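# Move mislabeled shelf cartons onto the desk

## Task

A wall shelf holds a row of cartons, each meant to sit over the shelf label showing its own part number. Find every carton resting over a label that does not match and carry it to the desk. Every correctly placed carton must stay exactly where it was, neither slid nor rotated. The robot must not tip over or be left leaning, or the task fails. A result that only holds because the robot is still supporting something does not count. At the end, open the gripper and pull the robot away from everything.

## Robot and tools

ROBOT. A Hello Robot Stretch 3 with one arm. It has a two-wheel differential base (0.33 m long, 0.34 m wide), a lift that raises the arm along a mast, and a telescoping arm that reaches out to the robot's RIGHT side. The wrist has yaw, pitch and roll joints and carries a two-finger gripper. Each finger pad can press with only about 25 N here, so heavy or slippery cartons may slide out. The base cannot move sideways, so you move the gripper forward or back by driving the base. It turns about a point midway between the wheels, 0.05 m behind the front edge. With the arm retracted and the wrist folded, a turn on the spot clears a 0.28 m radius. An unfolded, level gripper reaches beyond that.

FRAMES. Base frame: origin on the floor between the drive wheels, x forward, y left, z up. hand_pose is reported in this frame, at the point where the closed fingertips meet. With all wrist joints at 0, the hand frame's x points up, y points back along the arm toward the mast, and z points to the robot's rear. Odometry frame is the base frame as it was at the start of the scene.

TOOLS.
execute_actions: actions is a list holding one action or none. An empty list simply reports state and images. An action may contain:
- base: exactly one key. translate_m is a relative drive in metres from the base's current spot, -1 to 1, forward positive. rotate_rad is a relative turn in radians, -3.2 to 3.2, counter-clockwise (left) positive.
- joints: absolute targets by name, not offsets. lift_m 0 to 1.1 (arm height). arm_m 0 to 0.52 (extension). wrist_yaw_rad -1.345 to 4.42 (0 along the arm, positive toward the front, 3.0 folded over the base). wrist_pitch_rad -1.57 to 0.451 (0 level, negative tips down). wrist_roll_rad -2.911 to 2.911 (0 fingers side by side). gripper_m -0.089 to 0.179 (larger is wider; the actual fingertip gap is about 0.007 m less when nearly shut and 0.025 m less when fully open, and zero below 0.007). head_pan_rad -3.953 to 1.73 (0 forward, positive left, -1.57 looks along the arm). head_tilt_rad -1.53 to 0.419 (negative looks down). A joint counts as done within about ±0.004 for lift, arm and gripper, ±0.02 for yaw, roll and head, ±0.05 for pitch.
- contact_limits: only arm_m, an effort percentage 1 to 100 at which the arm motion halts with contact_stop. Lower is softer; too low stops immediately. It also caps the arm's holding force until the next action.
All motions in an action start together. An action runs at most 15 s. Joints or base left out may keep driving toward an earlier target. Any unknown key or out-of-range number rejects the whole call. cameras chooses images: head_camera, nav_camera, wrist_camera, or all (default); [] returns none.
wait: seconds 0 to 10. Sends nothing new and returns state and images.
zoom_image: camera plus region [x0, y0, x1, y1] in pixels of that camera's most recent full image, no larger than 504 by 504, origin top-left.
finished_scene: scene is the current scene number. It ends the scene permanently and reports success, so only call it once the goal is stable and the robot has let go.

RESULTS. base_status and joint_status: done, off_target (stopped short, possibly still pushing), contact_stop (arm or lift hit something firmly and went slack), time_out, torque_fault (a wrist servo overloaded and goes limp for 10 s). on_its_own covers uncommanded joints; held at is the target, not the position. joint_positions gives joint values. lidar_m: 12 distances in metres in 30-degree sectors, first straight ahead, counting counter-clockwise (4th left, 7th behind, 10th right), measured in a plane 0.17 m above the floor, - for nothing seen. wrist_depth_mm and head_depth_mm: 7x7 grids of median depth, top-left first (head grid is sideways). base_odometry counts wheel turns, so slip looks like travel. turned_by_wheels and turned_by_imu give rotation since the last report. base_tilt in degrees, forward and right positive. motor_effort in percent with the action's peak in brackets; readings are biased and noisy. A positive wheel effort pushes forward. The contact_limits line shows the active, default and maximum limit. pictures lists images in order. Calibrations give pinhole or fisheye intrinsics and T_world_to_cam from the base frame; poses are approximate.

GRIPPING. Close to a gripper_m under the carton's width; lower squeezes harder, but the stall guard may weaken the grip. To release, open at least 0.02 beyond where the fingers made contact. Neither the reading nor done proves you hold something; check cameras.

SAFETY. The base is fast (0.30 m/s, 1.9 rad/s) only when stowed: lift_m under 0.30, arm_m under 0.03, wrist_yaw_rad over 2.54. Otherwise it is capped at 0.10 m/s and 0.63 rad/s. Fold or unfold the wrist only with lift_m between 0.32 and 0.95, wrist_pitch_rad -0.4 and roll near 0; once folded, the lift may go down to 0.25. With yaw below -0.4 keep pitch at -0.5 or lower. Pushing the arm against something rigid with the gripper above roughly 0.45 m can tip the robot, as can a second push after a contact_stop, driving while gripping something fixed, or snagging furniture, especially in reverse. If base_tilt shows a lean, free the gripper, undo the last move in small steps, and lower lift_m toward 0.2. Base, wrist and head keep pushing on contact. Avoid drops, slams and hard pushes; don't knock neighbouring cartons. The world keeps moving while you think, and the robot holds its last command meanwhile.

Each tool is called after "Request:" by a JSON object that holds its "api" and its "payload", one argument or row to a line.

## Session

Request:
{"api": "execute_actions", "payload": {
  "actions": []
}}

Scene clock: 0.00 s.
base_odometry: x=+0.000 y=+0.000 heading=+0.000 (m, m, rad; odometry frame)
turned_by_wheels: +0.000 (rad since the last result)
turned_by_imu: +0.000 (rad since the last result)
base_tilt: forward=+1.9 right=+0.7 (deg)
lidar_m: 2.09 1.71 2.16 1.42 1.79 1.71 2.56 2.54 2.35 1.96 1.96 2.09
head_depth_mm: 1985 2599 2604 2621 2606 2108 2459 / 2010 2512 2510 2510 2508 1921 2428 / 2023 2433 2428 2412 2434 1891 2385 / 2031 2337 2333 2335 2332 1743 2332 / 2038 2270 2236 2249 2277 1725 2249 / 2067 2187 2188 2199 2188 1703 2176 / 2067 2126 2114 2121 2106 1687 2098
base_status: not commanded
joint_positions: lift_m=+0.424 arm_m=-0.002 wrist_yaw_rad=+2.959 wrist_pitch_rad=-0.339 wrist_roll_rad=-0.016 gripper_m=+0.037 head_pan_rad=+0.020 head_tilt_rad=+0.010
joint_status: not commanded
motor_effort: left_wheel=+1 right_wheel=+0 lift_m=+30 arm_m=+0 wrist_yaw_rad=+0 wrist_pitch_rad=+8 wrist_roll_rad=+0 gripper_m=+1 head_pan_rad=-1 head_tilt_rad=+2 (%)
hand_pose: x=+0.0211 y=+0.0871 z=+0.4552 quat_wxyz=(+0.182, +0.699, +0.057, +0.689) (m; base frame)
wrist_depth_mm: - - - - - - - / - - - - - - - / - - - - - - - / - - - - - - - / 868 - 945 927 941 965 987 / 696 709 - 745 755 759 792 / 602 618 613 630 628 651 657
pictures: head_camera (sideways: a quarter turn clockwise sets it upright), nav_camera (sideways: a quarter turn counterclockwise sets it upright), wrist_camera
camera_calibration (this result's frames):
head_camera: T_world_to_cam=[[0.0405915, -0.0275649, -0.998796, 1.31449], [-0.0135973, 0.999512, -0.0281373, 0.0430276], [0.999083, 0.0147231, 0.0401969, -0.0968683], [0, 0, 0, 1]] pos_world=[0.0440075, -0.00534661, 1.31801]
nav_camera: T_world_to_cam=[[-0.0482535, 0.0332761, 0.998281, -1.25846], [-0.0156282, -0.999348, 0.0325563, 0.00964089], [0.998713, -0.0140304, 0.0487421, -0.107685], [0, 0, 0, 1]] pos_world=[0.046972, 0.0500003, 1.26123]
wrist_camera: T_world_to_cam=[[0.977986, -0.202983, 0.0483778, -0.0281347], [-0.0583146, -0.488465, -0.870633, 0.468102], [0.200355, 0.848646, -0.489549, 0.309714], [0, 0, 0, 1]] pos_world=[-0.00724026, -0.0398978, 0.560526]
Images, in order (width x height): head_camera 896x504, nav_camera 672x504, wrist_camera 644x364.

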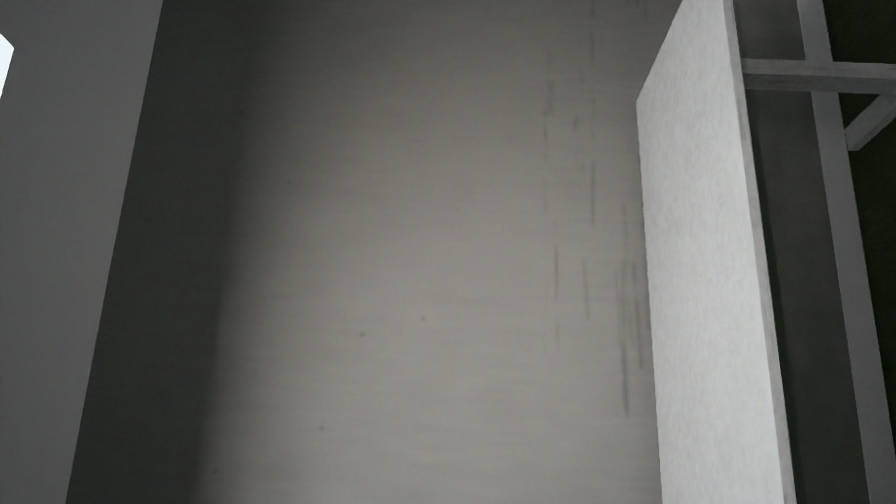

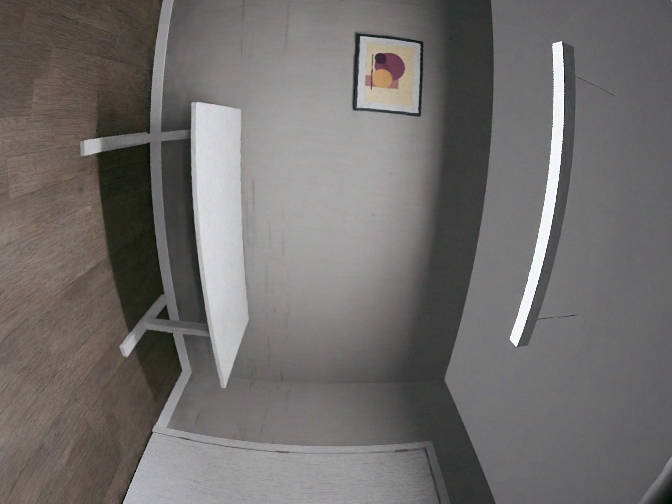

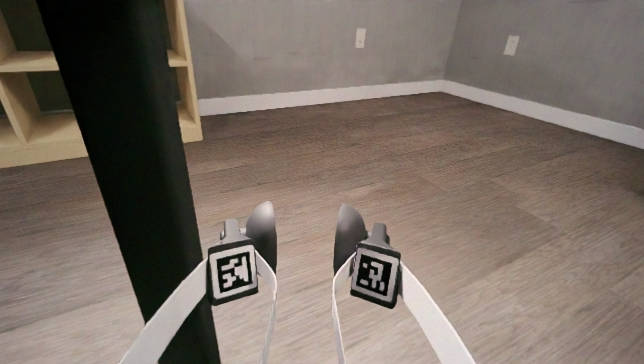

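Desk ahead; shelf likely behind.

Request:
{"api": "execute_actions", "payload": {
  "actions": [
    {"joints":{"head_pan_rad":-3.0,"head_tilt_rad":-0.2}}
  ],
  "cameras": ["head_camera","nav_camera"]
}}

Scene clock: 20.37 s.
base_odometry: x=+0.000 y=+0.000 heading=+0.000 (m, m, rad; odometry frame)
turned_by_wheels: +0.000 (rad since the last result)
turned_by_imu: -0.001 (rad since the last result)
base_tilt: forward=+2.0 right=+0.8 (deg)
lidar_m: 2.09 1.71 2.15 1.43 1.79 1.71 2.55 2.54 2.35 1.96 1.95 2.10
head_depth_mm: 2538 2625 2743 2824 2934 2487 1843 / 2492 2568 2668 2784 2908 2444 1844 / 2462 2548 2659 2733 2829 2414 1829 / 2408 2487 2576 2588 2802 2440 1830 / 2375 2466 2548 2576 2720 2428 1816 / 2321 2395 2494 2510 2679 2391 1791 / 2280 2359 2432 2485 2615 2391 1784
base_status: not commanded
joint_positions: lift_m=+0.424 arm_m=-0.002 wrist_yaw_rad=+2.959 wrist_pitch_rad=-0.339 wrist_roll_rad=-0.016 gripper_m=+0.037 head_pan_rad=-2.993 head_tilt_rad=-0.197
joint_status: all done
motor_effort: left_wheel=+0(0) right_wheel=+0(1) lift_m=+30(30) arm_m=+0(1) wrist_yaw_rad=+0(0) wrist_pitch_rad=+8(8) wrist_roll_rad=+0(0) gripper_m=-1(1) head_pan_rad=-5(47) head_tilt_rad=-1(23) (%)
hand_pose: x=+0.0211 y=+0.0871 z=+0.4552 quat_wxyz=(+0.182, +0.699, +0.057, +0.689) (m; base frame)
wrist_depth_mm: - - - - - - - / - - - - - - - / - - - - - - - / - - - - - - - / 852 - 918 898 936 980 993 / 712 713 - 729 756 783 784 / 599 618 623 620 632 653 654
pictures: head_camera (sideways: a quarter turn clockwise sets it upright), nav_camera (sideways: a quarter turn counterclockwise sets it upright)
camera_calibration (this result's frames):
head_camera: T_world_to_cam=[[0.160238, 0.0526957, -0.985671, 1.2964], [0.148196, -0.98854, -0.0287574, 0.0428402], [-0.97589, -0.141464, -0.16621, 0.183882], [0, 0, 0, 1]] pos_world=[-0.034633, 0.0000470316, 1.30962]
nav_camera: T_world_to_cam=[[-0.151958, -0.0573796, 0.98672, -1.2425], [-0.12071, 0.991918, 0.0390922, 0.00178259], [-0.980988, -0.113166, -0.157656, 0.173084], [0, 0, 0, 1]] pos_world=[-0.0187996, -0.0534752, 1.25322]
Images, in order (width x height): head_camera 896x504, nav_camera 672x504.

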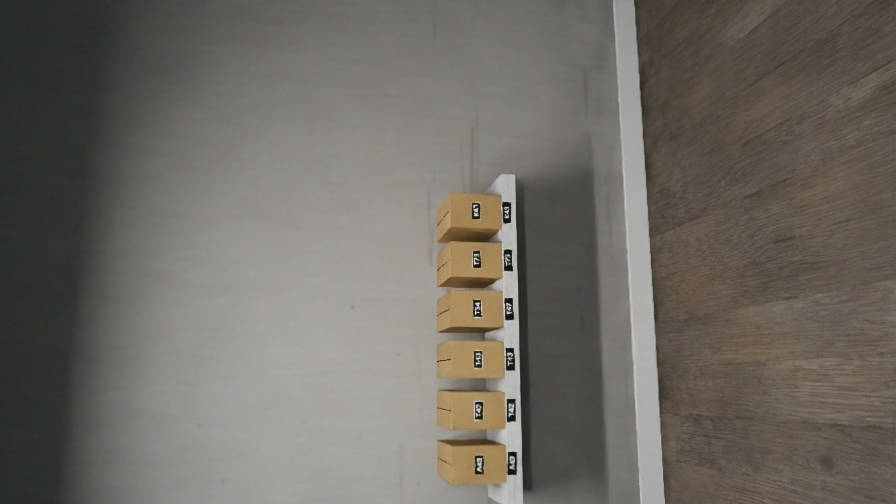

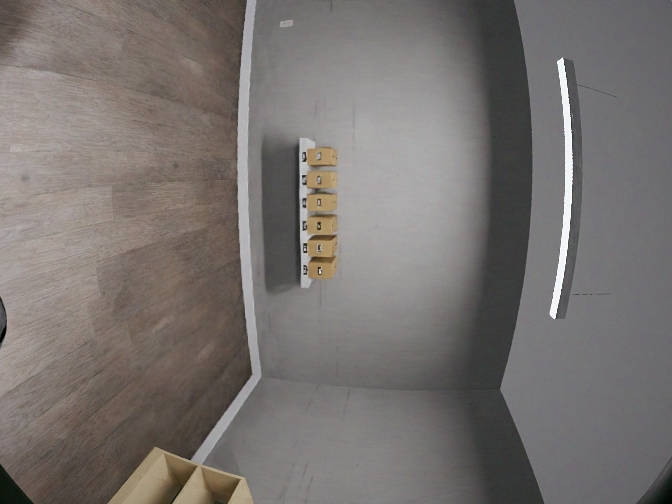

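Request:
{"api": "execute_actions", "payload": {
  "actions": [
    {"base":{"rotate_rad":-2.83},"joints":{"lift_m":0.28,"wrist_pitch_rad":-0.4,"wrist_yaw_rad":3.0,"head_pan_rad":0,"head_tilt_rad":-0.3}}
  ],
  "cameras": []
}}

Request:
{"api": "execute_actions", "payload": {
  "actions": [
    {"base":{"translate_m":1.0}}
  ],
  "cameras": ["head_camera"]
}}

Request:
{"api": "zoom_image", "payload": {
  "camera": "head_camera",
  "region": [400, 0, 750, 504]
}}

Scene clock: 31.33 s.
base_odometry: x=+0.000 y=+0.000 heading=-2.830 (m, m, rad; odometry frame)
turned_by_wheels: -2.830 (rad since the last result)
turned_by_imu: -2.862 (rad since the last result)
base_tilt: forward=+2.1 right=+0.8 (deg)
lidar_m: 2.54 2.63 2.04 1.96 2.01 2.08 1.71 2.28 1.86 1.42 1.45 2.52
head_depth_mm: 2322 2431 2546 2706 2799 2129 1640 / 2330 2404 2532 2510 2784 2100 1648 / 2310 2400 2540 2423 2773 2091 1637 / 2285 2423 2509 2627 2765 2083 1631 / 2273 2401 2501 2520 2760 2062 1625 / 2285 2394 2532 2665 2758 2053 1610 / 2276 2370 2513 2671 2725 2055 1603
base_status: done
joint_positions: lift_m=+0.281 arm_m=-0.002 wrist_yaw_rad=+2.997 wrist_pitch_rad=-0.414 wrist_roll_rad=-0.016 gripper_m=+0.037 head_pan_rad=-0.007 head_tilt_rad=-0.297
joint_status: all done
motor_effort: left_wheel=+3(16) right_wheel=-3(9) lift_m=+15(26) arm_m=-1(0) wrist_yaw_rad=+1(1) wrist_pitch_rad=+7(7) wrist_roll_rad=+0(0) gripper_m=-1(0) head_pan_rad=+3(46) head_tilt_rad=-1(13) (%)
hand_pose: x=+0.0111 y=+0.0799 z=+0.2943 quat_wxyz=(+0.194, +0.695, +0.097, +0.685) (m; base frame)
wrist_depth_mm: - - - - - - - / - - - - - - - / 925 - - - - - - / 713 724 754 759 791 814 843 / 574 579 - 618 627 636 655 / 483 500 - 525 520 531 534 / - - - 436 441 450 457
pictures: none
No camera images: the call's "cameras" was empty. Leave "cameras" out to get every camera's image.

Scene clock: 36.43 s.
base_odometry: x=-0.952 y=-0.307 heading=-2.830 (m, m, rad; odometry frame)
turned_by_wheels: +0.000 (rad since the last result)
turned_by_imu: +0.003 (rad since the last result)
base_tilt: forward=+2.0 right=+0.9 (deg)
lidar_m: 1.55 1.60 2.04 1.96 2.03 2.76 2.70 2.54 1.52 1.39 1.85 1.61
head_depth_mm: 1378 1439 1516 1580 1424 1810 1646 / 1380 1441 1518 1573 1417 1805 1639 / 1367 1439 1518 1564 1413 1801 1639 / 1367 1438 1507 1571 1413 1796 1623 / 1367 1443 1518 1567 1401 1793 1616 / 1366 1433 1507 1553 1403 1784 1616 / 1356 1424 1513 1592 1683 1790 1610
base_status: done
joint_positions: lift_m=+0.281 arm_m=-0.002 wrist_yaw_rad=+2.998 wrist_pitch_rad=-0.414 wrist_roll_rad=-0.016 gripper_m=+0.037 head_pan_rad=-0.007 head_tilt_rad=-0.297
joint_status: not commanded
motor_effort: left_wheel=+3(14) right_wheel=-2(6) lift_m=+15(16) arm_m=+0(0) wrist_yaw_rad=+1(2) wrist_pitch_rad=+7(7) wrist_roll_rad=+0(0) gripper_m=+0(0) head_pan_rad=+3(4) head_tilt_rad=+0(1) (%)
hand_pose: x=+0.0110 y=+0.0799 z=+0.2943 quat_wxyz=(+0.194, +0.695, +0.097, +0.685) (m; base frame)
wrist_depth_mm: - - - - - - - / - - - - - - - / 929 - - - - - - / 719 723 757 769 786 809 832 / 581 582 - 621 632 639 654 / 490 512 - 521 526 524 541 / - - - 437 441 447 455
pictures: head_camera (sideways: a quarter turn clockwise sets it upright)
camera_calibration (this result's frames):
head_camera: T_world_to_cam=[[-0.263905, -0.026519, -0.964184, 1.27089], [0.00410605, 0.999582, -0.0286165, 0.0435321], [0.96454, -0.011511, -0.263686, 0.29892], [0, 0, 0, 1]] pos_world=[0.0468963, -0.0063702, 1.30544]
Images, in order (width x height): head_camera 896x504.

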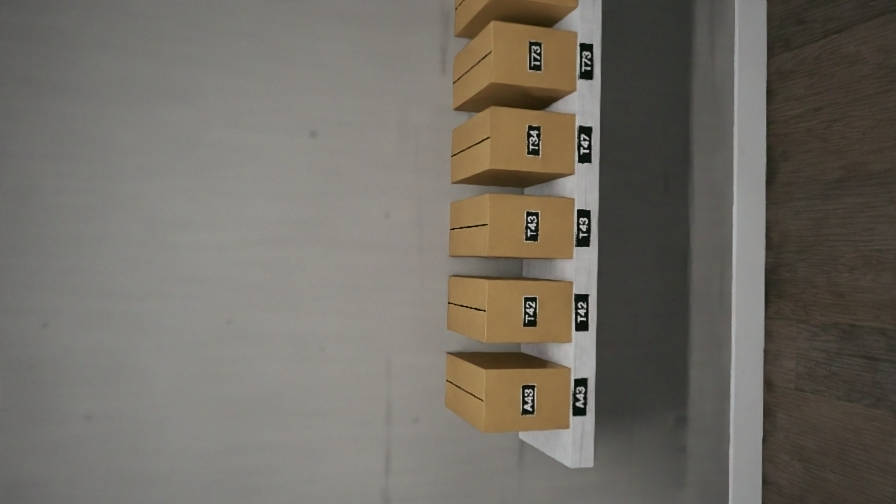

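Region (400, 0, 750, 504) of head_camera's 896x504 image, scaled by 1.000; it fills the left 350 columns of this view, and the rest is white.

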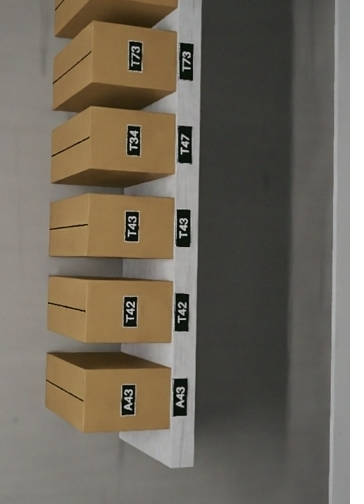

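Request:
{"api": "execute_actions", "payload": {
  "actions": [
    {"base":{"translate_m":0.7},"joints":{"head_pan_rad":-0.55,"head_tilt_rad":-0.6,"lift_m":0.6}}
  ],
  "cameras": ["head_camera"]
}}

Scene clock: 48.17 s.
base_odometry: x=-1.618 y=-0.522 heading=-2.830 (m, m, rad; odometry frame)
turned_by_wheels: +0.000 (rad since the last result)
turned_by_imu: +0.001 (rad since the last result)
base_tilt: forward=+1.9 right=+0.8 (deg)
lidar_m: 0.85 0.89 1.21 1.96 2.04 2.78 3.39 2.35 1.55 1.78 1.21 0.89
head_depth_mm: 1019 1151 1308 1511 1764 1537 1305 / 956 1070 1185 954 1638 1538 1304 / 900 1003 1065 917 1478 1532 1297 / 850 941 1026 856 919 1492 1291 / 807 885 969 862 856 1413 1291 / 765 837 924 799 829 1312 1287 / 730 793 869 864 741 1210 1275
base_status: done
joint_positions: lift_m=+0.599 arm_m=-0.002 wrist_yaw_rad=+2.998 wrist_pitch_rad=-0.414 wrist_roll_rad=-0.016 gripper_m=+0.037 head_pan_rad=-0.543 head_tilt_rad=-0.593
joint_status: all done
motor_effort: left_wheel=+3(14) right_wheel=-2(7) lift_m=+43(45) arm_m=-1(1) wrist_yaw_rad=+1(1) wrist_pitch_rad=+7(7) wrist_roll_rad=+1(1) gripper_m=+0(1) head_pan_rad=-5(41) head_tilt_rad=-3(26) (%)
hand_pose: x=+0.0109 y=+0.0799 z=+0.6129 quat_wxyz=(+0.194, +0.695, +0.097, +0.685) (m; base frame)
wrist_depth_mm: - - - - - - 864 / - - - - - - 859 / - - - - - - 868 / - - - - - - 876 / - - - - - - 884 / 866 865 - 902 938 941 881 / 742 754 763 770 788 801 806
pictures: head_camera (sideways: a quarter turn clockwise sets it upright)
camera_calibration (this result's frames):
head_camera: T_world_to_cam=[[-0.47105, 0.25117, -0.845592, 1.11741], [0.507031, 0.861519, -0.0265482, 0.0377609], [0.721825, -0.441247, -0.533169, 0.651083], [0, 0, 0, 1]] pos_world=[0.0372416, -0.0259035, 1.29301]
Images, in order (width x height): head_camera 896x504.

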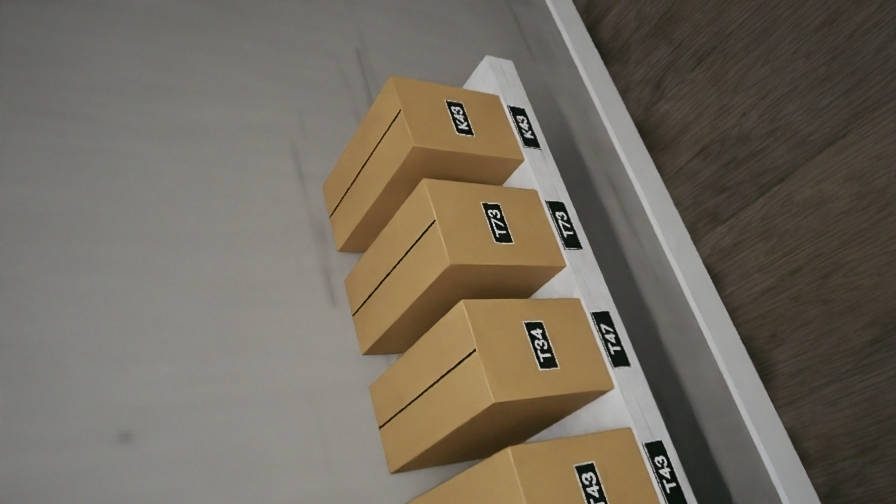

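Request:
{"api": "execute_actions", "payload": {
  "actions": [
    {"base":{"rotate_rad":1.575},"joints":{"lift_m":0.93,"head_pan_rad":-1.57,"head_tilt_rad":-0.7}}
  ],
  "cameras": []
}}

Request:
{"api": "execute_actions", "payload": {
  "actions": [
    {"base":{"translate_m":-0.26},"joints":{"wrist_yaw_rad":0,"gripper_m":0.145}}
  ],
  "cameras": []
}}

Request:
{"api": "execute_actions", "payload": {
  "actions": [
    {"joints":{"lift_m":1.03,"wrist_pitch_rad":-1.2}}
  ],
  "cameras": []
}}

Request:
{"api": "execute_actions", "payload": {
  "actions": [
    {"joints":{"arm_m":0.52}}
  ],
  "cameras": ["head_camera","wrist_camera"]
}}

Scene clock: 57.47 s.
base_odometry: x=-1.618 y=-0.522 heading=-1.255 (m, m, rad; odometry frame)
turned_by_wheels: +1.575 (rad since the last result)
turned_by_imu: +1.594 (rad since the last result)
base_tilt: forward=+2.0 right=+0.8 (deg)
lidar_m: 1.96 2.05 2.80 3.38 2.36 1.55 1.78 1.21 0.89 0.85 0.89 1.22
head_depth_mm: 730 817 877 761 - - 1187 / 734 819 893 782 845 - 1194 / 734 821 882 750 830 - - / 734 822 897 865 854 - - / 736 821 884 751 836 - 1184 / 738 823 897 802 859 - 1179 / 737 823 883 753 858 1405 1220
base_status: done
joint_positions: lift_m=+0.929 arm_m=-0.002 wrist_yaw_rad=+2.998 wrist_pitch_rad=-0.414 wrist_roll_rad=-0.016 gripper_m=+0.037 head_pan_rad=-1.563 head_tilt_rad=-0.691
joint_status: all done
motor_effort: left_wheel=-2(10) right_wheel=+4(8) lift_m=+43(44) arm_m=-1(1) wrist_yaw_rad=+1(1) wrist_pitch_rad=+7(7) wrist_roll_rad=+0(0) gripper_m=-1(0) head_pan_rad=-4(46) head_tilt_rad=-5(15) (%)
hand_pose: x=+0.0109 y=+0.0799 z=+0.9428 quat_wxyz=(+0.194, +0.695, +0.097, +0.685) (m; base frame)
wrist_depth_mm: - - - - - - - / - - - - - - - / - - - - - - - / - - - - - - - / - - - - - - - / - - - - - - - / - - - - - - -
pictures: none
No camera images: the call's "cameras" was empty. Leave "cameras" out to get every camera's image.

Scene clock: 61.23 s.
base_odometry: x=-1.699 y=-0.274 heading=-1.255 (m, m, rad; odometry frame)
turned_by_wheels: +0.000 (rad since the last result)
turned_by_imu: -0.002 (rad since the last result)
base_tilt: forward=+1.9 right=+0.8 (deg)
lidar_m: 2.22 2.30 3.13 3.87 1.72 1.33 1.52 1.21 0.88 0.85 0.88 1.22
head_depth_mm: 731 816 891 787 - - - / 731 818 875 753 - - - / 735 818 891 784 - - - / 733 818 878 748 - - - / 734 820 893 856 1083 1399 1228 / 734 820 883 751 859 1398 1227 / 736 821 885 781 860 1405 1216
base_status: done
joint_positions: lift_m=+0.929 arm_m=-0.002 wrist_yaw_rad=+0.003 wrist_pitch_rad=-0.414 wrist_roll_rad=-0.016 gripper_m=+0.145 head_pan_rad=-1.563 head_tilt_rad=-0.691
joint_status: all done
motor_effort: left_wheel=-3(10) right_wheel=+4(5) lift_m=+44(43) arm_m=-1(0) wrist_yaw_rad=-2(2) wrist_pitch_rad=+7(8) wrist_roll_rad=+0(0) gripper_m=-1(100) head_pan_rad=-5(5) head_tilt_rad=-4(4) (%)
hand_pose: x=-0.0209 y=-0.3675 z=+0.9428 quat_wxyz=(+0.698, +0.148, -0.686, -0.144) (m; base frame)
wrist_depth_mm: 555 556 556 561 561 556 558 / 600 609 611 604 610 608 612 / 489 513 534 564 573 580 674 / 425 432 448 440 442 448 728 / 493 463 494 492 473 487 832 / 936 980 923 536 535 526 948 / - - - - - - -
pictures: none
No camera images: the call's "cameras" was empty. Leave "cameras" out to get every camera's image.

Scene clock: 62.97 s.
base_odometry: x=-1.699 y=-0.274 heading=-1.255 (m, m, rad; odometry frame)
turned_by_wheels: +0.000 (rad since the last result)
turned_by_imu: +0.000 (rad since the last result)
base_tilt: forward=+1.9 right=+0.8 (deg)
lidar_m: 2.22 2.30 3.15 3.85 1.72 1.32 1.52 1.20 0.89 0.85 0.89 1.21
head_depth_mm: 729 814 - - - - 1191 / 733 816 - - - - - / 733 819 - - - - - / 735 819 880 745 - - 1206 / 734 819 894 859 870 1410 1227 / 736 820 882 751 857 1406 1201 / 738 822 887 783 860 1402 1222
base_status: not commanded
joint_positions: lift_m=+1.029 arm_m=-0.002 wrist_yaw_rad=+0.003 wrist_pitch_rad=-1.201 wrist_roll_rad=-0.016 gripper_m=+0.145 head_pan_rad=-1.563 head_tilt_rad=-0.691
joint_status: all done
motor_effort: left_wheel=-2(3) right_wheel=+3(4) lift_m=+43(43) arm_m=-1(0) wrist_yaw_rad=-2(2) wrist_pitch_rad=+0(6) wrist_roll_rad=+0(1) gripper_m=+1(0) head_pan_rad=-3(3) head_tilt_rad=-3(5) (%)
hand_pose: x=-0.0214 y=-0.2128 z=+0.9204 quat_wxyz=(+0.589, +0.404, -0.578, -0.396) (m; base frame)
wrist_depth_mm: - 995 966 951 934 552 908 / - - - - - - - / - - - - - - - / - - - - - - - / - - - - - - - / - - - - - - - / - - - - - - -
pictures: none
No camera images: the call's "cameras" was empty. Leave "cameras" out to get every camera's image.

Scene clock: 67.97 s.
base_odometry: x=-1.699 y=-0.274 heading=-1.255 (m, m, rad; odometry frame)
turned_by_wheels: +0.000 (rad since the last result)
turned_by_imu: -0.001 (rad since the last result)
base_tilt: forward=+1.9 right=+0.9 (deg)
lidar_m: 2.22 2.30 3.14 3.86 1.72 1.32 1.52 1.20 0.88 0.85 0.89 1.21
head_depth_mm: - 816 890 788 861 1400 1239 / 743 817 876 754 848 1394 1239 / - 821 891 846 859 1392 1232 / 732 833 881 749 853 1393 1230 / 733 820 892 857 871 1402 1229 / 736 822 881 750 858 1403 1225 / 735 824 882 779 860 1404 1218
base_status: not commanded
joint_positions: lift_m=+1.029 arm_m=+0.517 wrist_yaw_rad=+0.001 wrist_pitch_rad=-1.202 wrist_roll_rad=-0.016 gripper_m=+0.145 head_pan_rad=-1.563 head_tilt_rad=-0.691
joint_status: all done
joint sent to its limit — the command would take arm_m past its upper limit, so that joint was sent only as far as its limit.
motor_effort: left_wheel=-3(2) right_wheel=+4(4) lift_m=+43(43) arm_m=+3(3) wrist_yaw_rad=-1(1) wrist_pitch_rad=+1(0) wrist_roll_rad=+0(0) gripper_m=+1(0) head_pan_rad=-4(6) head_tilt_rad=-4(4) (%)
hand_pose: x=-0.0215 y=-0.7322 z=+0.9204 quat_wxyz=(+0.588, +0.403, -0.578, -0.397) (m; base frame)
wrist_depth_mm: 191 189 185 182 179 177 174 / 248 248 243 238 233 229 224 / 244 249 254 255 284 263 276 / 236 241 245 246 278 254 274 / 229 261 236 237 306 246 261 / 220 273 227 230 300 240 259 / 213 231 220 223 263 228 256
pictures: head_camera (sideways: a quarter turn clockwise sets it upright), wrist_camera
camera_calibration (this result's frames):
head_camera: T_world_to_cam=[[-0.0330153, 0.613576, -0.788945, 1.04089], [0.999454, 0.0212092, -0.0253298, 0.0331675], [0.00119115, -0.789351, -0.613941, 0.760561], [0, 0, 0, 1]] pos_world=[0.000309815, -0.039016, 1.28898]
wrist_camera: T_world_to_cam=[[-0.998554, -0.0230162, 0.0485741, -0.0861885], [-0.0319904, 0.980687, -0.192951, 0.922898], [-0.043195, -0.194226, -0.980005, 0.923871], [0, 0, 0, 1]] pos_world=[-0.0166334, -0.727618, 1.08766]
Images, in order (width x height): head_camera 896x504, wrist_camera 644x364.

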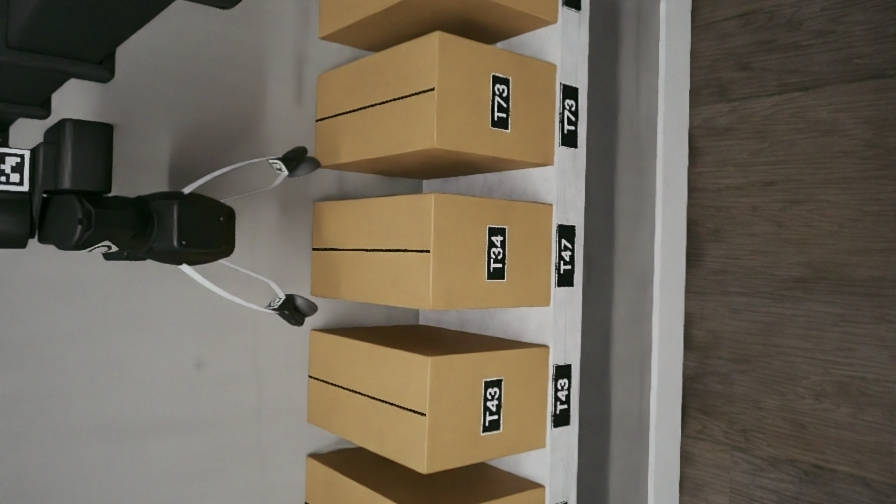

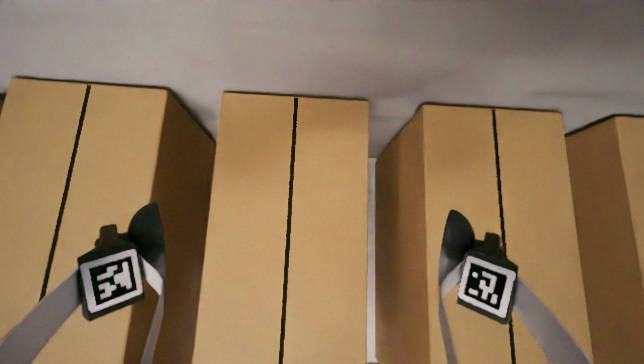

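Request:
{"api": "execute_actions", "payload": {
  "actions": [
    {"base":{"translate_m":0.015},"joints":{"lift_m":0.985}}
  ],
  "cameras": ["wrist_camera"]
}}

Scene clock: 73.00 s.
base_odometry: x=-1.694 y=-0.289 heading=-1.255 (m, m, rad; odometry frame)
turned_by_wheels: +0.000 (rad since the last result)
turned_by_imu: -0.001 (rad since the last result)
base_tilt: forward=+1.9 right=+0.8 (deg)
lidar_m: 2.20 2.30 3.14 3.39 1.72 1.34 1.54 1.21 0.89 0.85 0.88 1.21
head_depth_mm: 710 - 889 781 860 1409 1243 / - 830 878 753 848 1398 1236 / - 833 893 835 856 1397 1236 / 724 812 877 749 854 1401 1231 / 735 819 892 875 869 1401 1229 / 736 820 884 751 858 1400 1227 / 736 822 884 781 858 1408 1217
base_status: done
joint_positions: lift_m=+0.986 arm_m=+0.517 wrist_yaw_rad=+0.001 wrist_pitch_rad=-1.202 wrist_roll_rad=-0.016 gripper_m=+0.145 head_pan_rad=-1.563 head_tilt_rad=-0.691
joint_status: all done
motor_effort: left_wheel=-3(4) right_wheel=+3(9) lift_m=+15(41) arm_m=+4(3) wrist_yaw_rad=-1(1) wrist_pitch_rad=+1(1) wrist_roll_rad=+0(0) gripper_m=+0(1) head_pan_rad=-4(4) head_tilt_rad=-4(3) (%)
hand_pose: x=-0.0215 y=-0.7322 z=+0.8767 quat_wxyz=(+0.588, +0.403, -0.578, -0.397) (m; base frame)
wrist_depth_mm: 192 189 185 182 180 177 175 / 205 210 216 213 219 220 224 / 199 203 208 207 238 216 219 / 192 196 199 201 234 208 211 / 186 229 193 194 199 201 204 / 181 239 187 188 192 197 198 / 174 202 181 183 224 189 192
pictures: wrist_camera
camera_calibration (this result's frames):
wrist_camera: T_world_to_cam=[[-0.998554, -0.0230162, 0.0485742, -0.0840648], [-0.0319904, 0.980687, -0.192951, 0.914464], [-0.043195, -0.194226, -0.980005, 0.881023], [0, 0, 0, 1]] pos_world=[-0.0166334, -0.72762, 1.04394]
Images, in order (width x height): wrist_camera 644x364.

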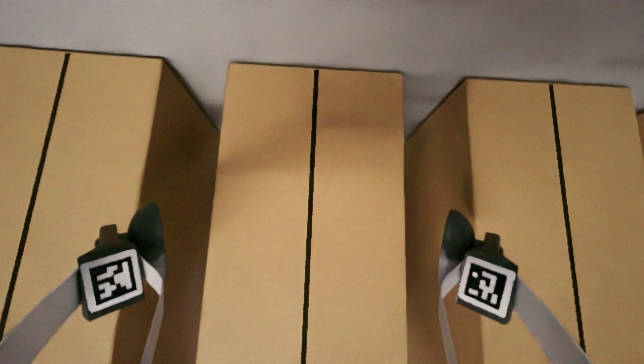

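Request:
{"api": "execute_actions", "payload": {
  "actions": [
    {"joints":{"lift_m":0.924}}
  ],
  "cameras": ["wrist_camera"]
}}

Request:
{"api": "execute_actions", "payload": {
  "actions": [
    {"joints":{"gripper_m":0.09}}
  ],
  "cameras": []
}}

Request:
{"api": "execute_actions", "payload": {
  "actions": [
    {"joints":{"lift_m":0.975}}
  ],
  "cameras": ["head_camera","wrist_camera"]
}}

Scene clock: 77.93 s.
base_odometry: x=-1.694 y=-0.289 heading=-1.255 (m, m, rad; odometry frame)
turned_by_wheels: +0.000 (rad since the last result)
turned_by_imu: -0.001 (rad since the last result)
base_tilt: forward=+1.9 right=+0.8 (deg)
lidar_m: 2.20 2.29 3.14 3.39 1.73 1.34 1.54 1.21 0.88 0.85 0.89 1.21
head_depth_mm: 730 802 - - 1274 1406 1242 / 725 - 870 752 847 1398 1247 / 721 - 893 833 855 1398 1235 / 734 821 862 748 856 1395 1233 / 734 817 892 830 872 1399 1231 / 735 823 881 750 859 1405 1226 / 734 822 883 781 859 1401 1221
base_status: not commanded
joint_positions: lift_m=+0.925 arm_m=+0.517 wrist_yaw_rad=+0.001 wrist_pitch_rad=-1.202 wrist_roll_rad=-0.016 gripper_m=+0.145 head_pan_rad=-1.563 head_tilt_rad=-0.691
joint_status: all done
motor_effort: left_wheel=-3(3) right_wheel=+3(3) lift_m=+16(15) arm_m=+4(4) wrist_yaw_rad=-1(1) wrist_pitch_rad=+1(0) wrist_roll_rad=+0(0) gripper_m=+0(1) head_pan_rad=-4(5) head_tilt_rad=-4(3) (%)
hand_pose: x=-0.0215 y=-0.7322 z=+0.8157 quat_wxyz=(+0.588, +0.403, -0.578, -0.397) (m; base frame)
wrist_depth_mm: 146 172 151 154 157 169 161 / 142 184 147 149 151 177 157 / 137 187 141 143 146 174 151 / 135 177 136 138 140 172 145 / 133 157 132 134 136 160 140 / - 127 128 129 132 149 136 / 144 173 124 126 127 177 132
pictures: wrist_camera
camera_calibration (this result's frames):
wrist_camera: T_world_to_cam=[[-0.998554, -0.0230157, 0.0485742, -0.0811018], [-0.0319899, 0.980687, -0.192951, 0.902696], [-0.0431952, -0.194226, -0.980005, 0.821249], [0, 0, 0, 1]] pos_world=[-0.0166334, -0.727621, 0.982944]
Images, in order (width x height): wrist_camera 644x364.

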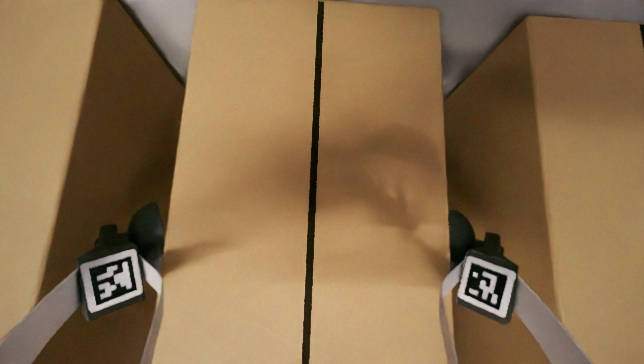

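Scene clock: 78.97 s.
base_odometry: x=-1.694 y=-0.289 heading=-1.255 (m, m, rad; odometry frame)
turned_by_wheels: +0.000 (rad since the last result)
turned_by_imu: +0.000 (rad since the last result)
base_tilt: forward=+2.1 right=+0.8 (deg)
lidar_m: 2.21 2.30 3.12 3.38 1.73 1.34 1.54 1.21 0.89 0.85 0.88 1.21
head_depth_mm: 731 800 - - 1283 1407 1240 / 728 - 871 752 847 1407 1235 / 721 - 894 834 858 1397 1234 / 733 819 858 748 852 1399 1233 / 734 824 889 783 859 1390 1224 / 735 823 880 749 859 1406 1225 / 736 824 883 784 862 1401 1220
base_status: not commanded
joint_positions: lift_m=+0.925 arm_m=+0.517 wrist_yaw_rad=+0.001 wrist_pitch_rad=-1.202 wrist_roll_rad=-0.016 gripper_m=+0.114 head_pan_rad=-1.563 head_tilt_rad=-0.691
joint_status: gripper_m off_target (ended at +0.114, target +0.090)
motor_effort: left_wheel=-3(3) right_wheel=+4(4) lift_m=+15(15) arm_m=+3(4) wrist_yaw_rad=-1(1) wrist_pitch_rad=+0(1) wrist_roll_rad=+0(0) gripper_m=-100(100) head_pan_rad=-4(5) head_tilt_rad=-4(4) (%)
hand_pose: x=-0.0215 y=-0.7322 z=+0.8157 quat_wxyz=(+0.588, +0.403, -0.578, -0.397) (m; base frame)
wrist_depth_mm: 147 172 151 154 157 168 162 / 142 184 146 148 151 177 156 / 137 176 140 143 146 174 151 / 136 177 136 138 141 172 145 / 136 132 132 134 136 160 140 / 134 127 128 130 131 149 136 / 144 169 124 125 128 178 132
pictures: none
No camera images: the call's "cameras" was empty. Leave "cameras" out to get every camera's image.

Scene clock: 80.27 s.
base_odometry: x=-1.694 y=-0.289 heading=-1.255 (m, m, rad; odometry frame)
turned_by_wheels: +0.000 (rad since the last result)
turned_by_imu: +0.000 (rad since the last result)
base_tilt: forward=+2.0 right=+0.9 (deg)
lidar_m: 2.21 2.29 3.13 3.40 1.73 1.34 1.54 1.20 0.88 0.85 0.89 1.21
head_depth_mm: 719 - 890 768 858 1399 1239 / 711 830 874 754 847 1402 1240 / - 834 868 828 855 1405 1232 / 722 821 770 734 852 1398 1233 / 735 821 891 770 871 1401 1223 / 732 822 881 753 856 1408 1226 / 734 821 884 784 860 1398 1223
base_status: not commanded
joint_positions: lift_m=+0.974 arm_m=+0.517 wrist_yaw_rad=+0.001 wrist_pitch_rad=-1.205 wrist_roll_rad=-0.016 gripper_m=+0.091 head_pan_rad=-1.563 head_tilt_rad=-0.691
joint_status: all done
on_its_own: gripper_m moved -0.023 to your old target +0.090
motor_effort: left_wheel=-3(3) right_wheel=+3(4) lift_m=+44(46) arm_m=+4(4) wrist_yaw_rad=-1(1) wrist_pitch_rad=+2(2) wrist_roll_rad=+1(0) gripper_m=-71(100) head_pan_rad=-4(4) head_tilt_rad=-4(4) (%)
hand_pose: x=-0.0215 y=-0.7315 z=+0.8651 quat_wxyz=(+0.587, +0.404, -0.577, -0.398) (m; base frame)
wrist_depth_mm: 194 190 147 150 153 178 176 / 194 198 143 146 148 208 211 / 186 190 139 141 144 203 206 / 181 184 135 137 139 198 198 / 175 132 131 133 136 190 192 / 171 127 128 130 131 184 186 / 164 174 125 127 128 178 180
pictures: head_camera (sideways: a quarter turn clockwise sets it upright), wrist_camera
camera_calibration (this result's frames):
head_camera: T_world_to_cam=[[-0.0330154, 0.613576, -0.788945, 1.04089], [0.999454, 0.0212094, -0.0253298, 0.0331675], [0.00119133, -0.789351, -0.613941, 0.760561], [0, 0, 0, 1]] pos_world=[0.000309824, -0.039016, 1.28898]
wrist_camera: T_world_to_cam=[[-0.998554, -0.0231517, 0.0485132, -0.0835365], [-0.031991, 0.981222, -0.19021, 0.90959], [-0.0431985, -0.191487, -0.980544, 0.872331], [0, 0, 0, 1]] pos_world=[-0.0166337, -0.727403, 1.03243]
Images, in order (width x height): head_camera 896x504, wrist_camera 644x364.

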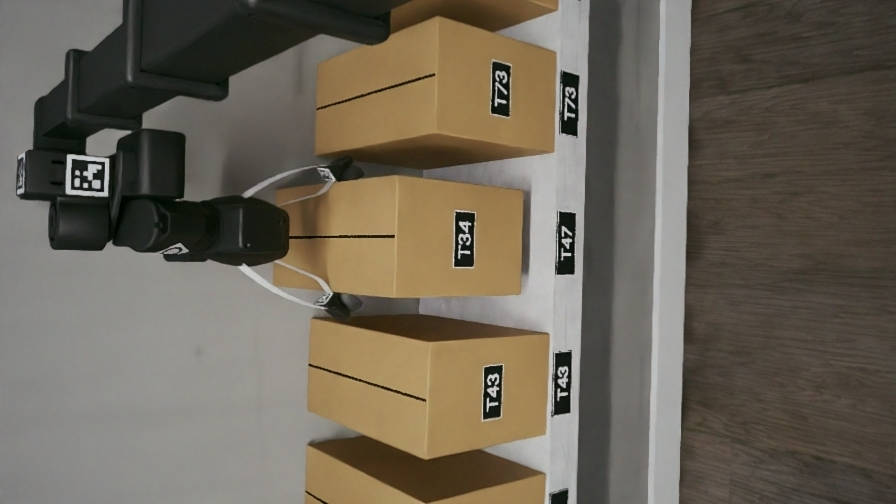

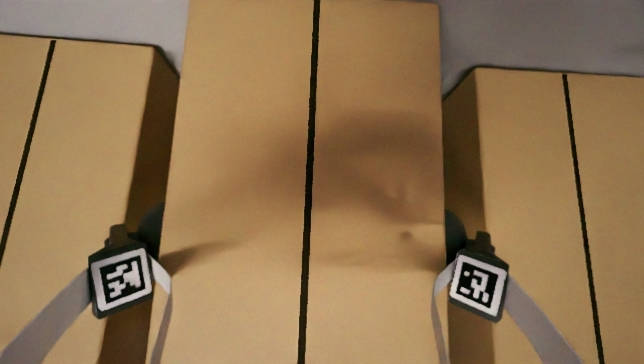

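Request:
{"api": "execute_actions", "payload": {
  "actions": [
    {"joints":{"arm_m":0.1}}
  ],
  "cameras": ["head_camera"]
}}

Request:
{"api": "execute_actions", "payload": {
  "actions": [
    {"base":{"rotate_rad":1.555},"joints":{"lift_m":1.1,"head_pan_rad":0,"head_tilt_rad":-0.4}}
  ],
  "cameras": []
}}

Request:
{"api": "execute_actions", "payload": {
  "actions": [
    {"base":{"translate_m":1.0}}
  ],
  "cameras": []
}}

Request:
{"api": "execute_actions", "payload": {
  "actions": [
    {"base":{"translate_m":1.0}}
  ],
  "cameras": ["head_camera","nav_camera"]
}}

Scene clock: 91.03 s.
base_odometry: x=-1.694 y=-0.289 heading=-1.255 (m, m, rad; odometry frame)
turned_by_wheels: +0.000 (rad since the last result)
turned_by_imu: -0.001 (rad since the last result)
base_tilt: forward=+1.9 right=+0.8 (deg)
lidar_m: 2.21 2.29 3.13 3.38 1.73 1.34 1.54 1.21 0.89 0.85 0.88 1.22
head_depth_mm: 731 803 - - 1333 1404 1245 / 731 804 - - - 1393 1191 / 735 819 - - - 422 382 / 733 819 913 1002 - 421 381 / 734 820 897 898 822 438 388 / 733 822 878 751 858 1405 1224 / 736 823 881 785 861 1411 1225
base_status: not commanded
joint_positions: lift_m=+0.974 arm_m=+0.100 wrist_yaw_rad=+0.001 wrist_pitch_rad=-1.205 wrist_roll_rad=-0.016 gripper_m=+0.094 head_pan_rad=-1.563 head_tilt_rad=-0.691
joint_status: all done
motor_effort: left_wheel=-3(3) right_wheel=+3(3) lift_m=+44(45) arm_m=-4(4) wrist_yaw_rad=-1(1) wrist_pitch_rad=+2(2) wrist_roll_rad=+0(0) gripper_m=-62(62) head_pan_rad=-5(5) head_tilt_rad=-4(3) (%)
hand_pose: x=-0.0215 y=-0.3143 z=+0.8651 quat_wxyz=(+0.587, +0.404, -0.577, -0.398) (m; base frame)
wrist_depth_mm: 441 435 147 149 153 429 407 / - - 143 145 148 - 998 / - - 139 141 144 - - / - - 135 138 139 - - / 997 132 131 134 135 - - / 972 128 128 130 132 - - / 951 948 125 127 128 - -
pictures: head_camera (sideways: a quarter turn clockwise sets it upright)
camera_calibration (this result's frames):
head_camera: T_world_to_cam=[[-0.0330153, 0.613576, -0.788945, 1.04089], [0.999454, 0.0212092, -0.0253298, 0.0331675], [0.00119115, -0.789351, -0.613941, 0.760561], [0, 0, 0, 1]] pos_world=[0.000309815, -0.039016, 1.28898]
Images, in order (width x height): head_camera 896x504.

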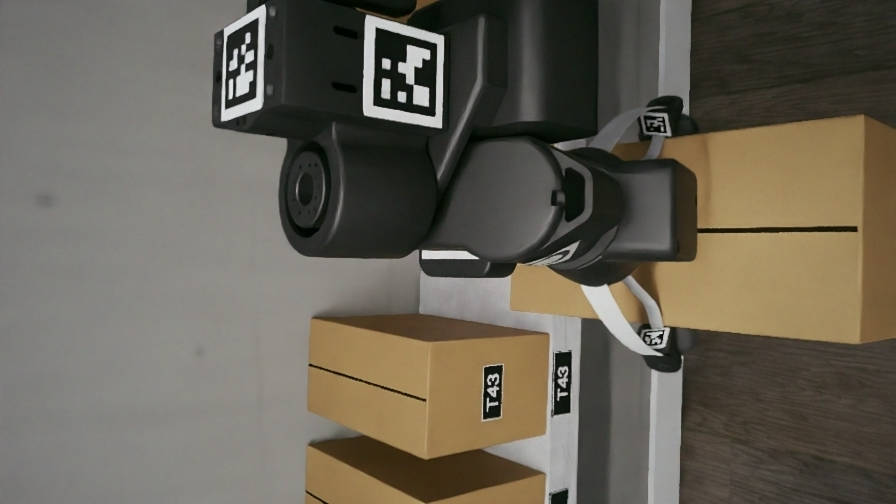

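Scene clock: 94.43 s.
base_odometry: x=-1.694 y=-0.289 heading=+0.300 (m, m, rad; odometry frame)
turned_by_wheels: +1.555 (rad since the last result)
turned_by_imu: +1.575 (rad since the last result)
base_tilt: forward=+2.0 right=+0.8 (deg)
lidar_m: 3.39 1.73 1.33 1.54 1.23 0.89 0.85 0.88 1.20 2.21 2.28 3.09
head_depth_mm: 3538 3745 - 3485 2410 1837 1491 / 3525 3722 - 3438 2384 1828 1473 / 3565 3746 - 3418 2379 1828 1468 / 3505 3745 3963 3375 2374 1824 1469 / 3453 3736 3997 3405 2349 1804 1468 / 3532 3714 - 3325 2321 1789 1458 / 3503 3682 - 3315 2312 1797 1444
base_status: done
joint_positions: lift_m=+1.099 arm_m=+0.100 wrist_yaw_rad=+0.001 wrist_pitch_rad=-1.205 wrist_roll_rad=-0.016 gripper_m=+0.094 head_pan_rad=-0.007 head_tilt_rad=-0.408
joint_status: all done
motor_effort: left_wheel=-3(9) right_wheel=+3(8) lift_m=+44(45) arm_m=-3(3) wrist_yaw_rad=-1(1) wrist_pitch_rad=+2(2) wrist_roll_rad=+1(1) gripper_m=-62(62) head_pan_rad=+3(48) head_tilt_rad=+4(24) (%)
hand_pose: x=-0.0215 y=-0.3143 z=+0.9901 quat_wxyz=(+0.587, +0.404, -0.577, -0.398) (m; base frame)
wrist_depth_mm: - - 147 149 153 - 960 / - - 143 145 148 - 952 / - - 139 141 144 - 943 / - - 135 137 139 - 942 / - 132 132 134 135 - 939 / - 127 128 130 132 - 923 / - - 125 126 128 - 895
pictures: none
No camera images: the call's "cameras" was empty. Leave "cameras" out to get every camera's image.

Scene clock: 105.67 s.
base_odometry: x=-0.739 y=+0.007 heading=+0.300 (m, m, rad; odometry frame)
turned_by_wheels: +0.000 (rad since the last result)
turned_by_imu: +0.001 (rad since the last result)
base_tilt: forward=+2.0 right=+0.8 (deg)
lidar_m: 2.40 2.21 1.47 1.19 1.19 1.92 1.84 1.91 2.29 2.20 2.27 2.81
head_depth_mm: 2586 2793 2919 3158 2429 1839 1478 / 2599 2776 2872 3152 2394 1839 1480 / 2590 2755 2907 3159 2389 1827 1478 / 2591 2770 2935 3104 2366 1815 1469 / 2547 2773 2964 3159 2360 1803 1465 / 2563 2760 2937 3117 2338 1807 1454 / 2569 2702 2956 3089 2319 1784 1445
base_status: done
joint_positions: lift_m=+1.099 arm_m=+0.100 wrist_yaw_rad=+0.001 wrist_pitch_rad=-1.205 wrist_roll_rad=-0.016 gripper_m=+0.094 head_pan_rad=-0.007 head_tilt_rad=-0.408
joint_status: not commanded
motor_effort: left_wheel=-4(5) right_wheel=+4(8) lift_m=+44(44) arm_m=-4(3) wrist_yaw_rad=-1(1) wrist_pitch_rad=+2(2) wrist_roll_rad=+0(0) gripper_m=-62(62) head_pan_rad=+4(4) head_tilt_rad=+3(4) (%)
hand_pose: x=-0.0215 y=-0.3143 z=+0.9901 quat_wxyz=(+0.587, +0.404, -0.577, -0.398) (m; base frame)
wrist_depth_mm: - - 147 150 153 - - / - - 143 145 148 - - / - - 139 141 144 - - / - - 135 137 140 - - / - 132 131 134 135 - - / - 127 128 130 132 - - / - - 125 127 129 - -
pictures: none
No camera images: the call's "cameras" was empty. Leave "cameras" out to get every camera's image.

Scene clock: 116.90 s.
base_odometry: x=+0.217 y=+0.302 heading=+0.300 (m, m, rad; odometry frame)
turned_by_wheels: +0.000 (rad since the last result)
turned_by_imu: +0.001 (rad since the last result)
base_tilt: forward=+2.0 right=+0.9 (deg)
lidar_m: 1.42 1.97 1.62 1.18 1.61 1.73 2.84 2.93 2.28 2.18 2.25 1.98
head_depth_mm: 1686 1790 1928 1524 2205 1838 1485 / 1674 1798 1927 1515 2190 1827 1480 / 1666 1803 1924 1493 2101 1775 1470 / 1665 1786 1921 1702 2186 1767 1460 / 1651 1787 1916 2060 2175 1808 1467 / 1641 1780 1910 2059 2176 1782 1460 / 1635 1761 1905 2041 2181 1782 1448
base_status: done
joint_positions: lift_m=+1.099 arm_m=+0.100 wrist_yaw_rad=+0.001 wrist_pitch_rad=-1.205 wrist_roll_rad=-0.016 gripper_m=+0.094 head_pan_rad=-0.007 head_tilt_rad=-0.408
joint_status: not commanded
motor_effort: left_wheel=-4(5) right_wheel=+4(7) lift_m=+44(44) arm_m=-3(3) wrist_yaw_rad=-1(1) wrist_pitch_rad=+3(2) wrist_roll_rad=+0(1) gripper_m=-63(63) head_pan_rad=+4(3) head_tilt_rad=+3(3) (%)
hand_pose: x=-0.0215 y=-0.3143 z=+0.9901 quat_wxyz=(+0.587, +0.404, -0.577, -0.398) (m; base frame)
wrist_depth_mm: - - 147 150 153 - - / - - 143 145 148 - - / - - 139 142 144 - - / - - 135 137 140 - - / - 132 132 133 135 - - / - 128 128 130 132 - - / - - 125 127 128 - -
pictures: head_camera (sideways: a quarter turn clockwise sets it upright), nav_camera (sideways: a quarter turn counterclockwise sets it upright)
camera_calibration (this result's frames):
head_camera: T_world_to_cam=[[-0.369292, -0.0257381, -0.928957, 1.22553], [0.0010785, 0.999604, -0.0281242, 0.0429055], [0.929313, -0.0113879, -0.369118, 0.43635], [0, 0, 0, 1]] pos_world=[0.0470291, -0.00637649, 1.30074]
nav_camera: T_world_to_cam=[[0.362227, 0.0316481, 0.931553, -1.17355], [-0.0259757, -0.998692, 0.0440295, -0.00521173], [0.931728, -0.0401464, -0.360931, 0.425987], [0, 0, 0, 1]] pos_world=[0.0280537, 0.0490377, 1.24721]
Images, in order (width x height): head_camera 896x504, nav_camera 672x504.

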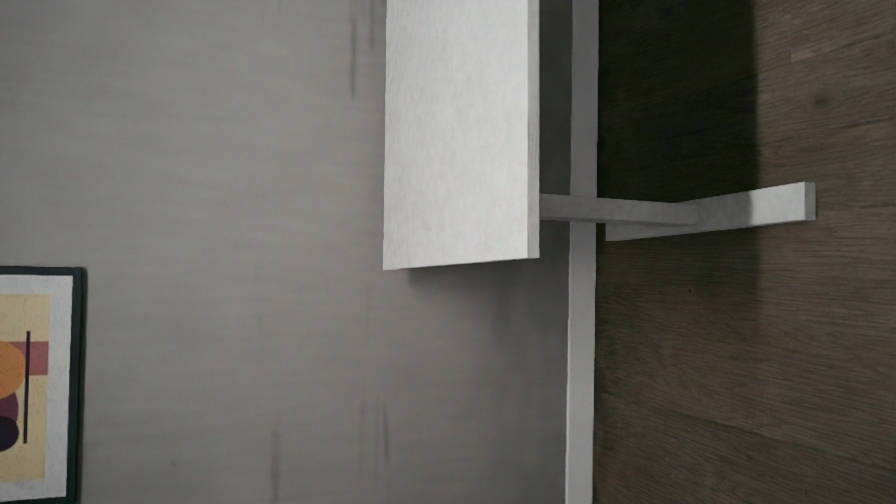

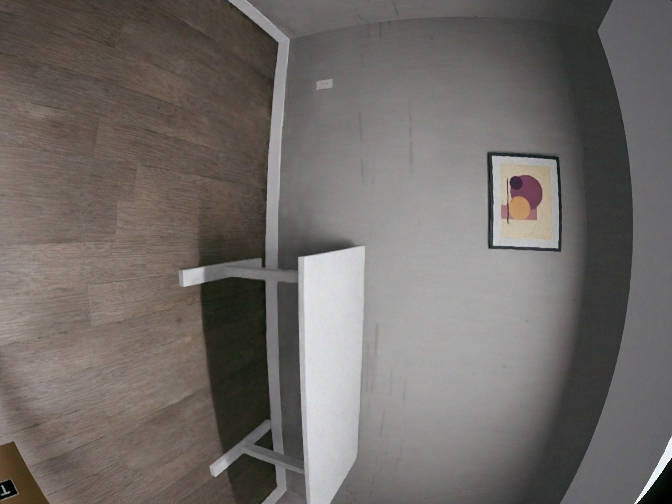

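Request:
{"api": "execute_actions", "payload": {
  "actions": [
    {"base":{"translate_m":0.6}}
  ],
  "cameras": []
}}

Request:
{"api": "execute_actions", "payload": {
  "actions": [
    {"base":{"rotate_rad":1.555},"joints":{"head_pan_rad":-1.57,"head_tilt_rad":-0.8}}
  ],
  "cameras": ["head_camera","nav_camera"]
}}

Scene clock: 131.77 s.
base_odometry: x=+0.790 y=+0.479 heading=+0.299 (m, m, rad; odometry frame)
turned_by_wheels: +0.000 (rad since the last result)
turned_by_imu: +0.000 (rad since the last result)
base_tilt: forward=+2.0 right=+0.8 (deg)
lidar_m: 0.83 1.36 1.62 1.56 1.62 1.74 3.40 3.10 2.27 2.17 1.62 1.36
head_depth_mm: 1132 1211 1302 1390 1065 814 676 / 1128 1211 1296 1369 1061 811 675 / 1129 1211 1296 1372 1051 806 672 / 1128 1205 1297 1363 1091 863 709 / 1129 1200 1287 1393 1509 1647 1462 / 1123 1205 1295 1384 1507 1642 1454 / 1121 1196 1288 1383 1505 1627 1457
base_status: done
joint_positions: lift_m=+1.099 arm_m=+0.100 wrist_yaw_rad=+0.001 wrist_pitch_rad=-1.205 wrist_roll_rad=-0.016 gripper_m=+0.094 head_pan_rad=-0.007 head_tilt_rad=-0.408
joint_status: not commanded
motor_effort: left_wheel=-4(5) right_wheel=+3(7) lift_m=+44(44) arm_m=-4(3) wrist_yaw_rad=-1(1) wrist_pitch_rad=+2(2) wrist_roll_rad=+0(0) gripper_m=-62(62) head_pan_rad=+4(3) head_tilt_rad=+4(3) (%)
hand_pose: x=-0.0215 y=-0.3143 z=+0.9901 quat_wxyz=(+0.587, +0.404, -0.577, -0.398) (m; base frame)
wrist_depth_mm: - - 147 150 153 - - / - - 143 145 148 - - / - - 139 141 144 - - / - - 135 137 140 - - / - 132 132 133 136 - - / - 127 128 130 132 - - / - - 125 127 129 - -
pictures: none
No camera images: the call's "cameras" was empty. Leave "cameras" out to get every camera's image.

Scene clock: 135.20 s.
base_odometry: x=+0.790 y=+0.479 heading=+1.854 (m, m, rad; odometry frame)
turned_by_wheels: +1.555 (rad since the last result)
turned_by_imu: +1.574 (rad since the last result)
base_tilt: forward=+2.0 right=+0.9 (deg)
lidar_m: 1.55 1.36 1.73 3.41 3.17 2.28 2.17 1.61 1.36 0.82 1.35 1.63
head_depth_mm: - 1224 994 810 1506 1356 1196 / - 1227 995 382 319 327 1193 / - - - 364 318 327 1170 / 1157 - - 366 317 329 1164 / 1177 1337 1484 370 317 330 1165 / 1173 1332 1555 1743 1540 1343 1184 / 1176 1338 1539 1732 1541 1337 1177
base_status: done
joint_positions: lift_m=+1.099 arm_m=+0.100 wrist_yaw_rad=+0.001 wrist_pitch_rad=-1.205 wrist_roll_rad=-0.016 gripper_m=+0.094 head_pan_rad=-1.563 head_tilt_rad=-0.790
joint_status: all done
motor_effort: left_wheel=-3(10) right_wheel=+4(10) lift_m=+44(44) arm_m=-3(3) wrist_yaw_rad=-1(1) wrist_pitch_rad=+3(2) wrist_roll_rad=+0(1) gripper_m=-64(62) head_pan_rad=-4(49) head_tilt_rad=-5(27) (%)
hand_pose: x=-0.0215 y=-0.3143 z=+0.9901 quat_wxyz=(+0.587, +0.404, -0.577, -0.398) (m; base frame)
wrist_depth_mm: - - 147 150 153 529 532 / - - 143 145 148 508 511 / - - 139 142 144 490 503 / - - 135 137 140 - - / - 133 131 133 135 - - / - 127 128 130 132 - - / - - 125 127 128 - -
pictures: head_camera (sideways: a quarter turn clockwise sets it upright), nav_camera (sideways: a quarter turn counterclockwise sets it upright)
camera_calibration (this result's frames):
head_camera: T_world_to_cam=[[-0.0336972, 0.688164, -0.724772, 0.957247], [0.999432, 0.0238009, -0.0238683, 0.0312618], [0.000824882, -0.725165, -0.688575, 0.857645], [0, 0, 0, 1]] pos_world=[0.000304976, -0.0375528, 1.28508]
nav_camera: T_world_to_cam=[[0.0395131, -0.682488, 0.729828, -0.908545], [-0.99883, -0.00660396, 0.0479014, -0.004295], [-0.0278724, -0.730867, -0.681951, 0.849511], [0, 0, 0, 1]] pos_world=[0.0552874, 0.00077923, 1.24261]
Images, in order (width x height): head_camera 896x504, nav_camera 672x504.

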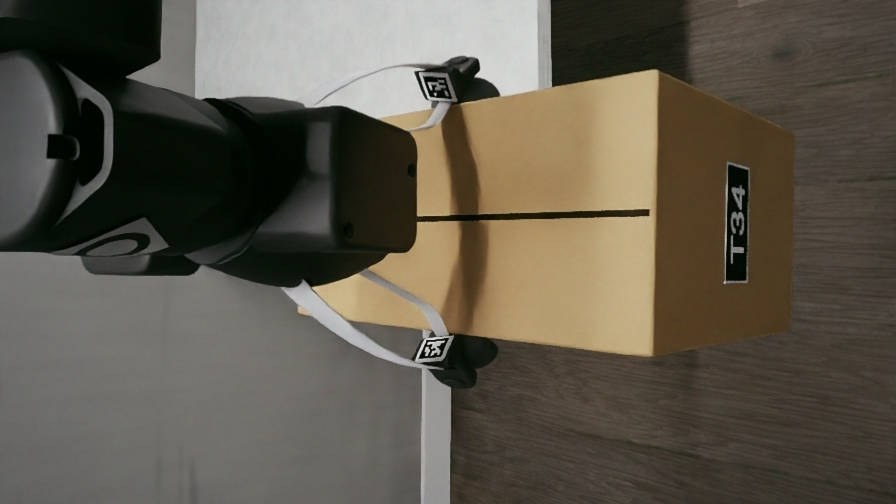

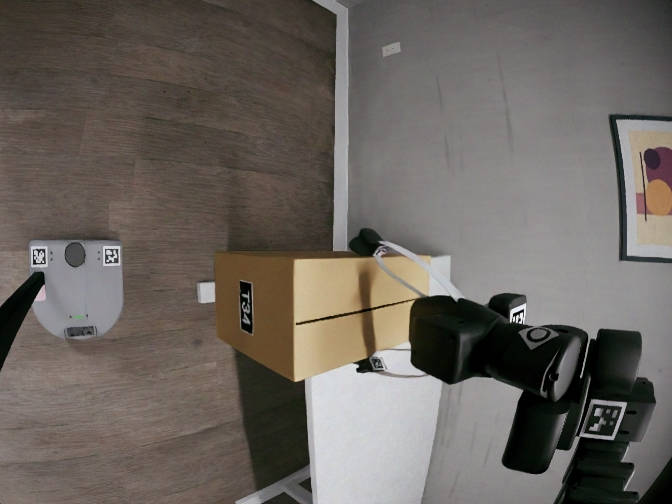

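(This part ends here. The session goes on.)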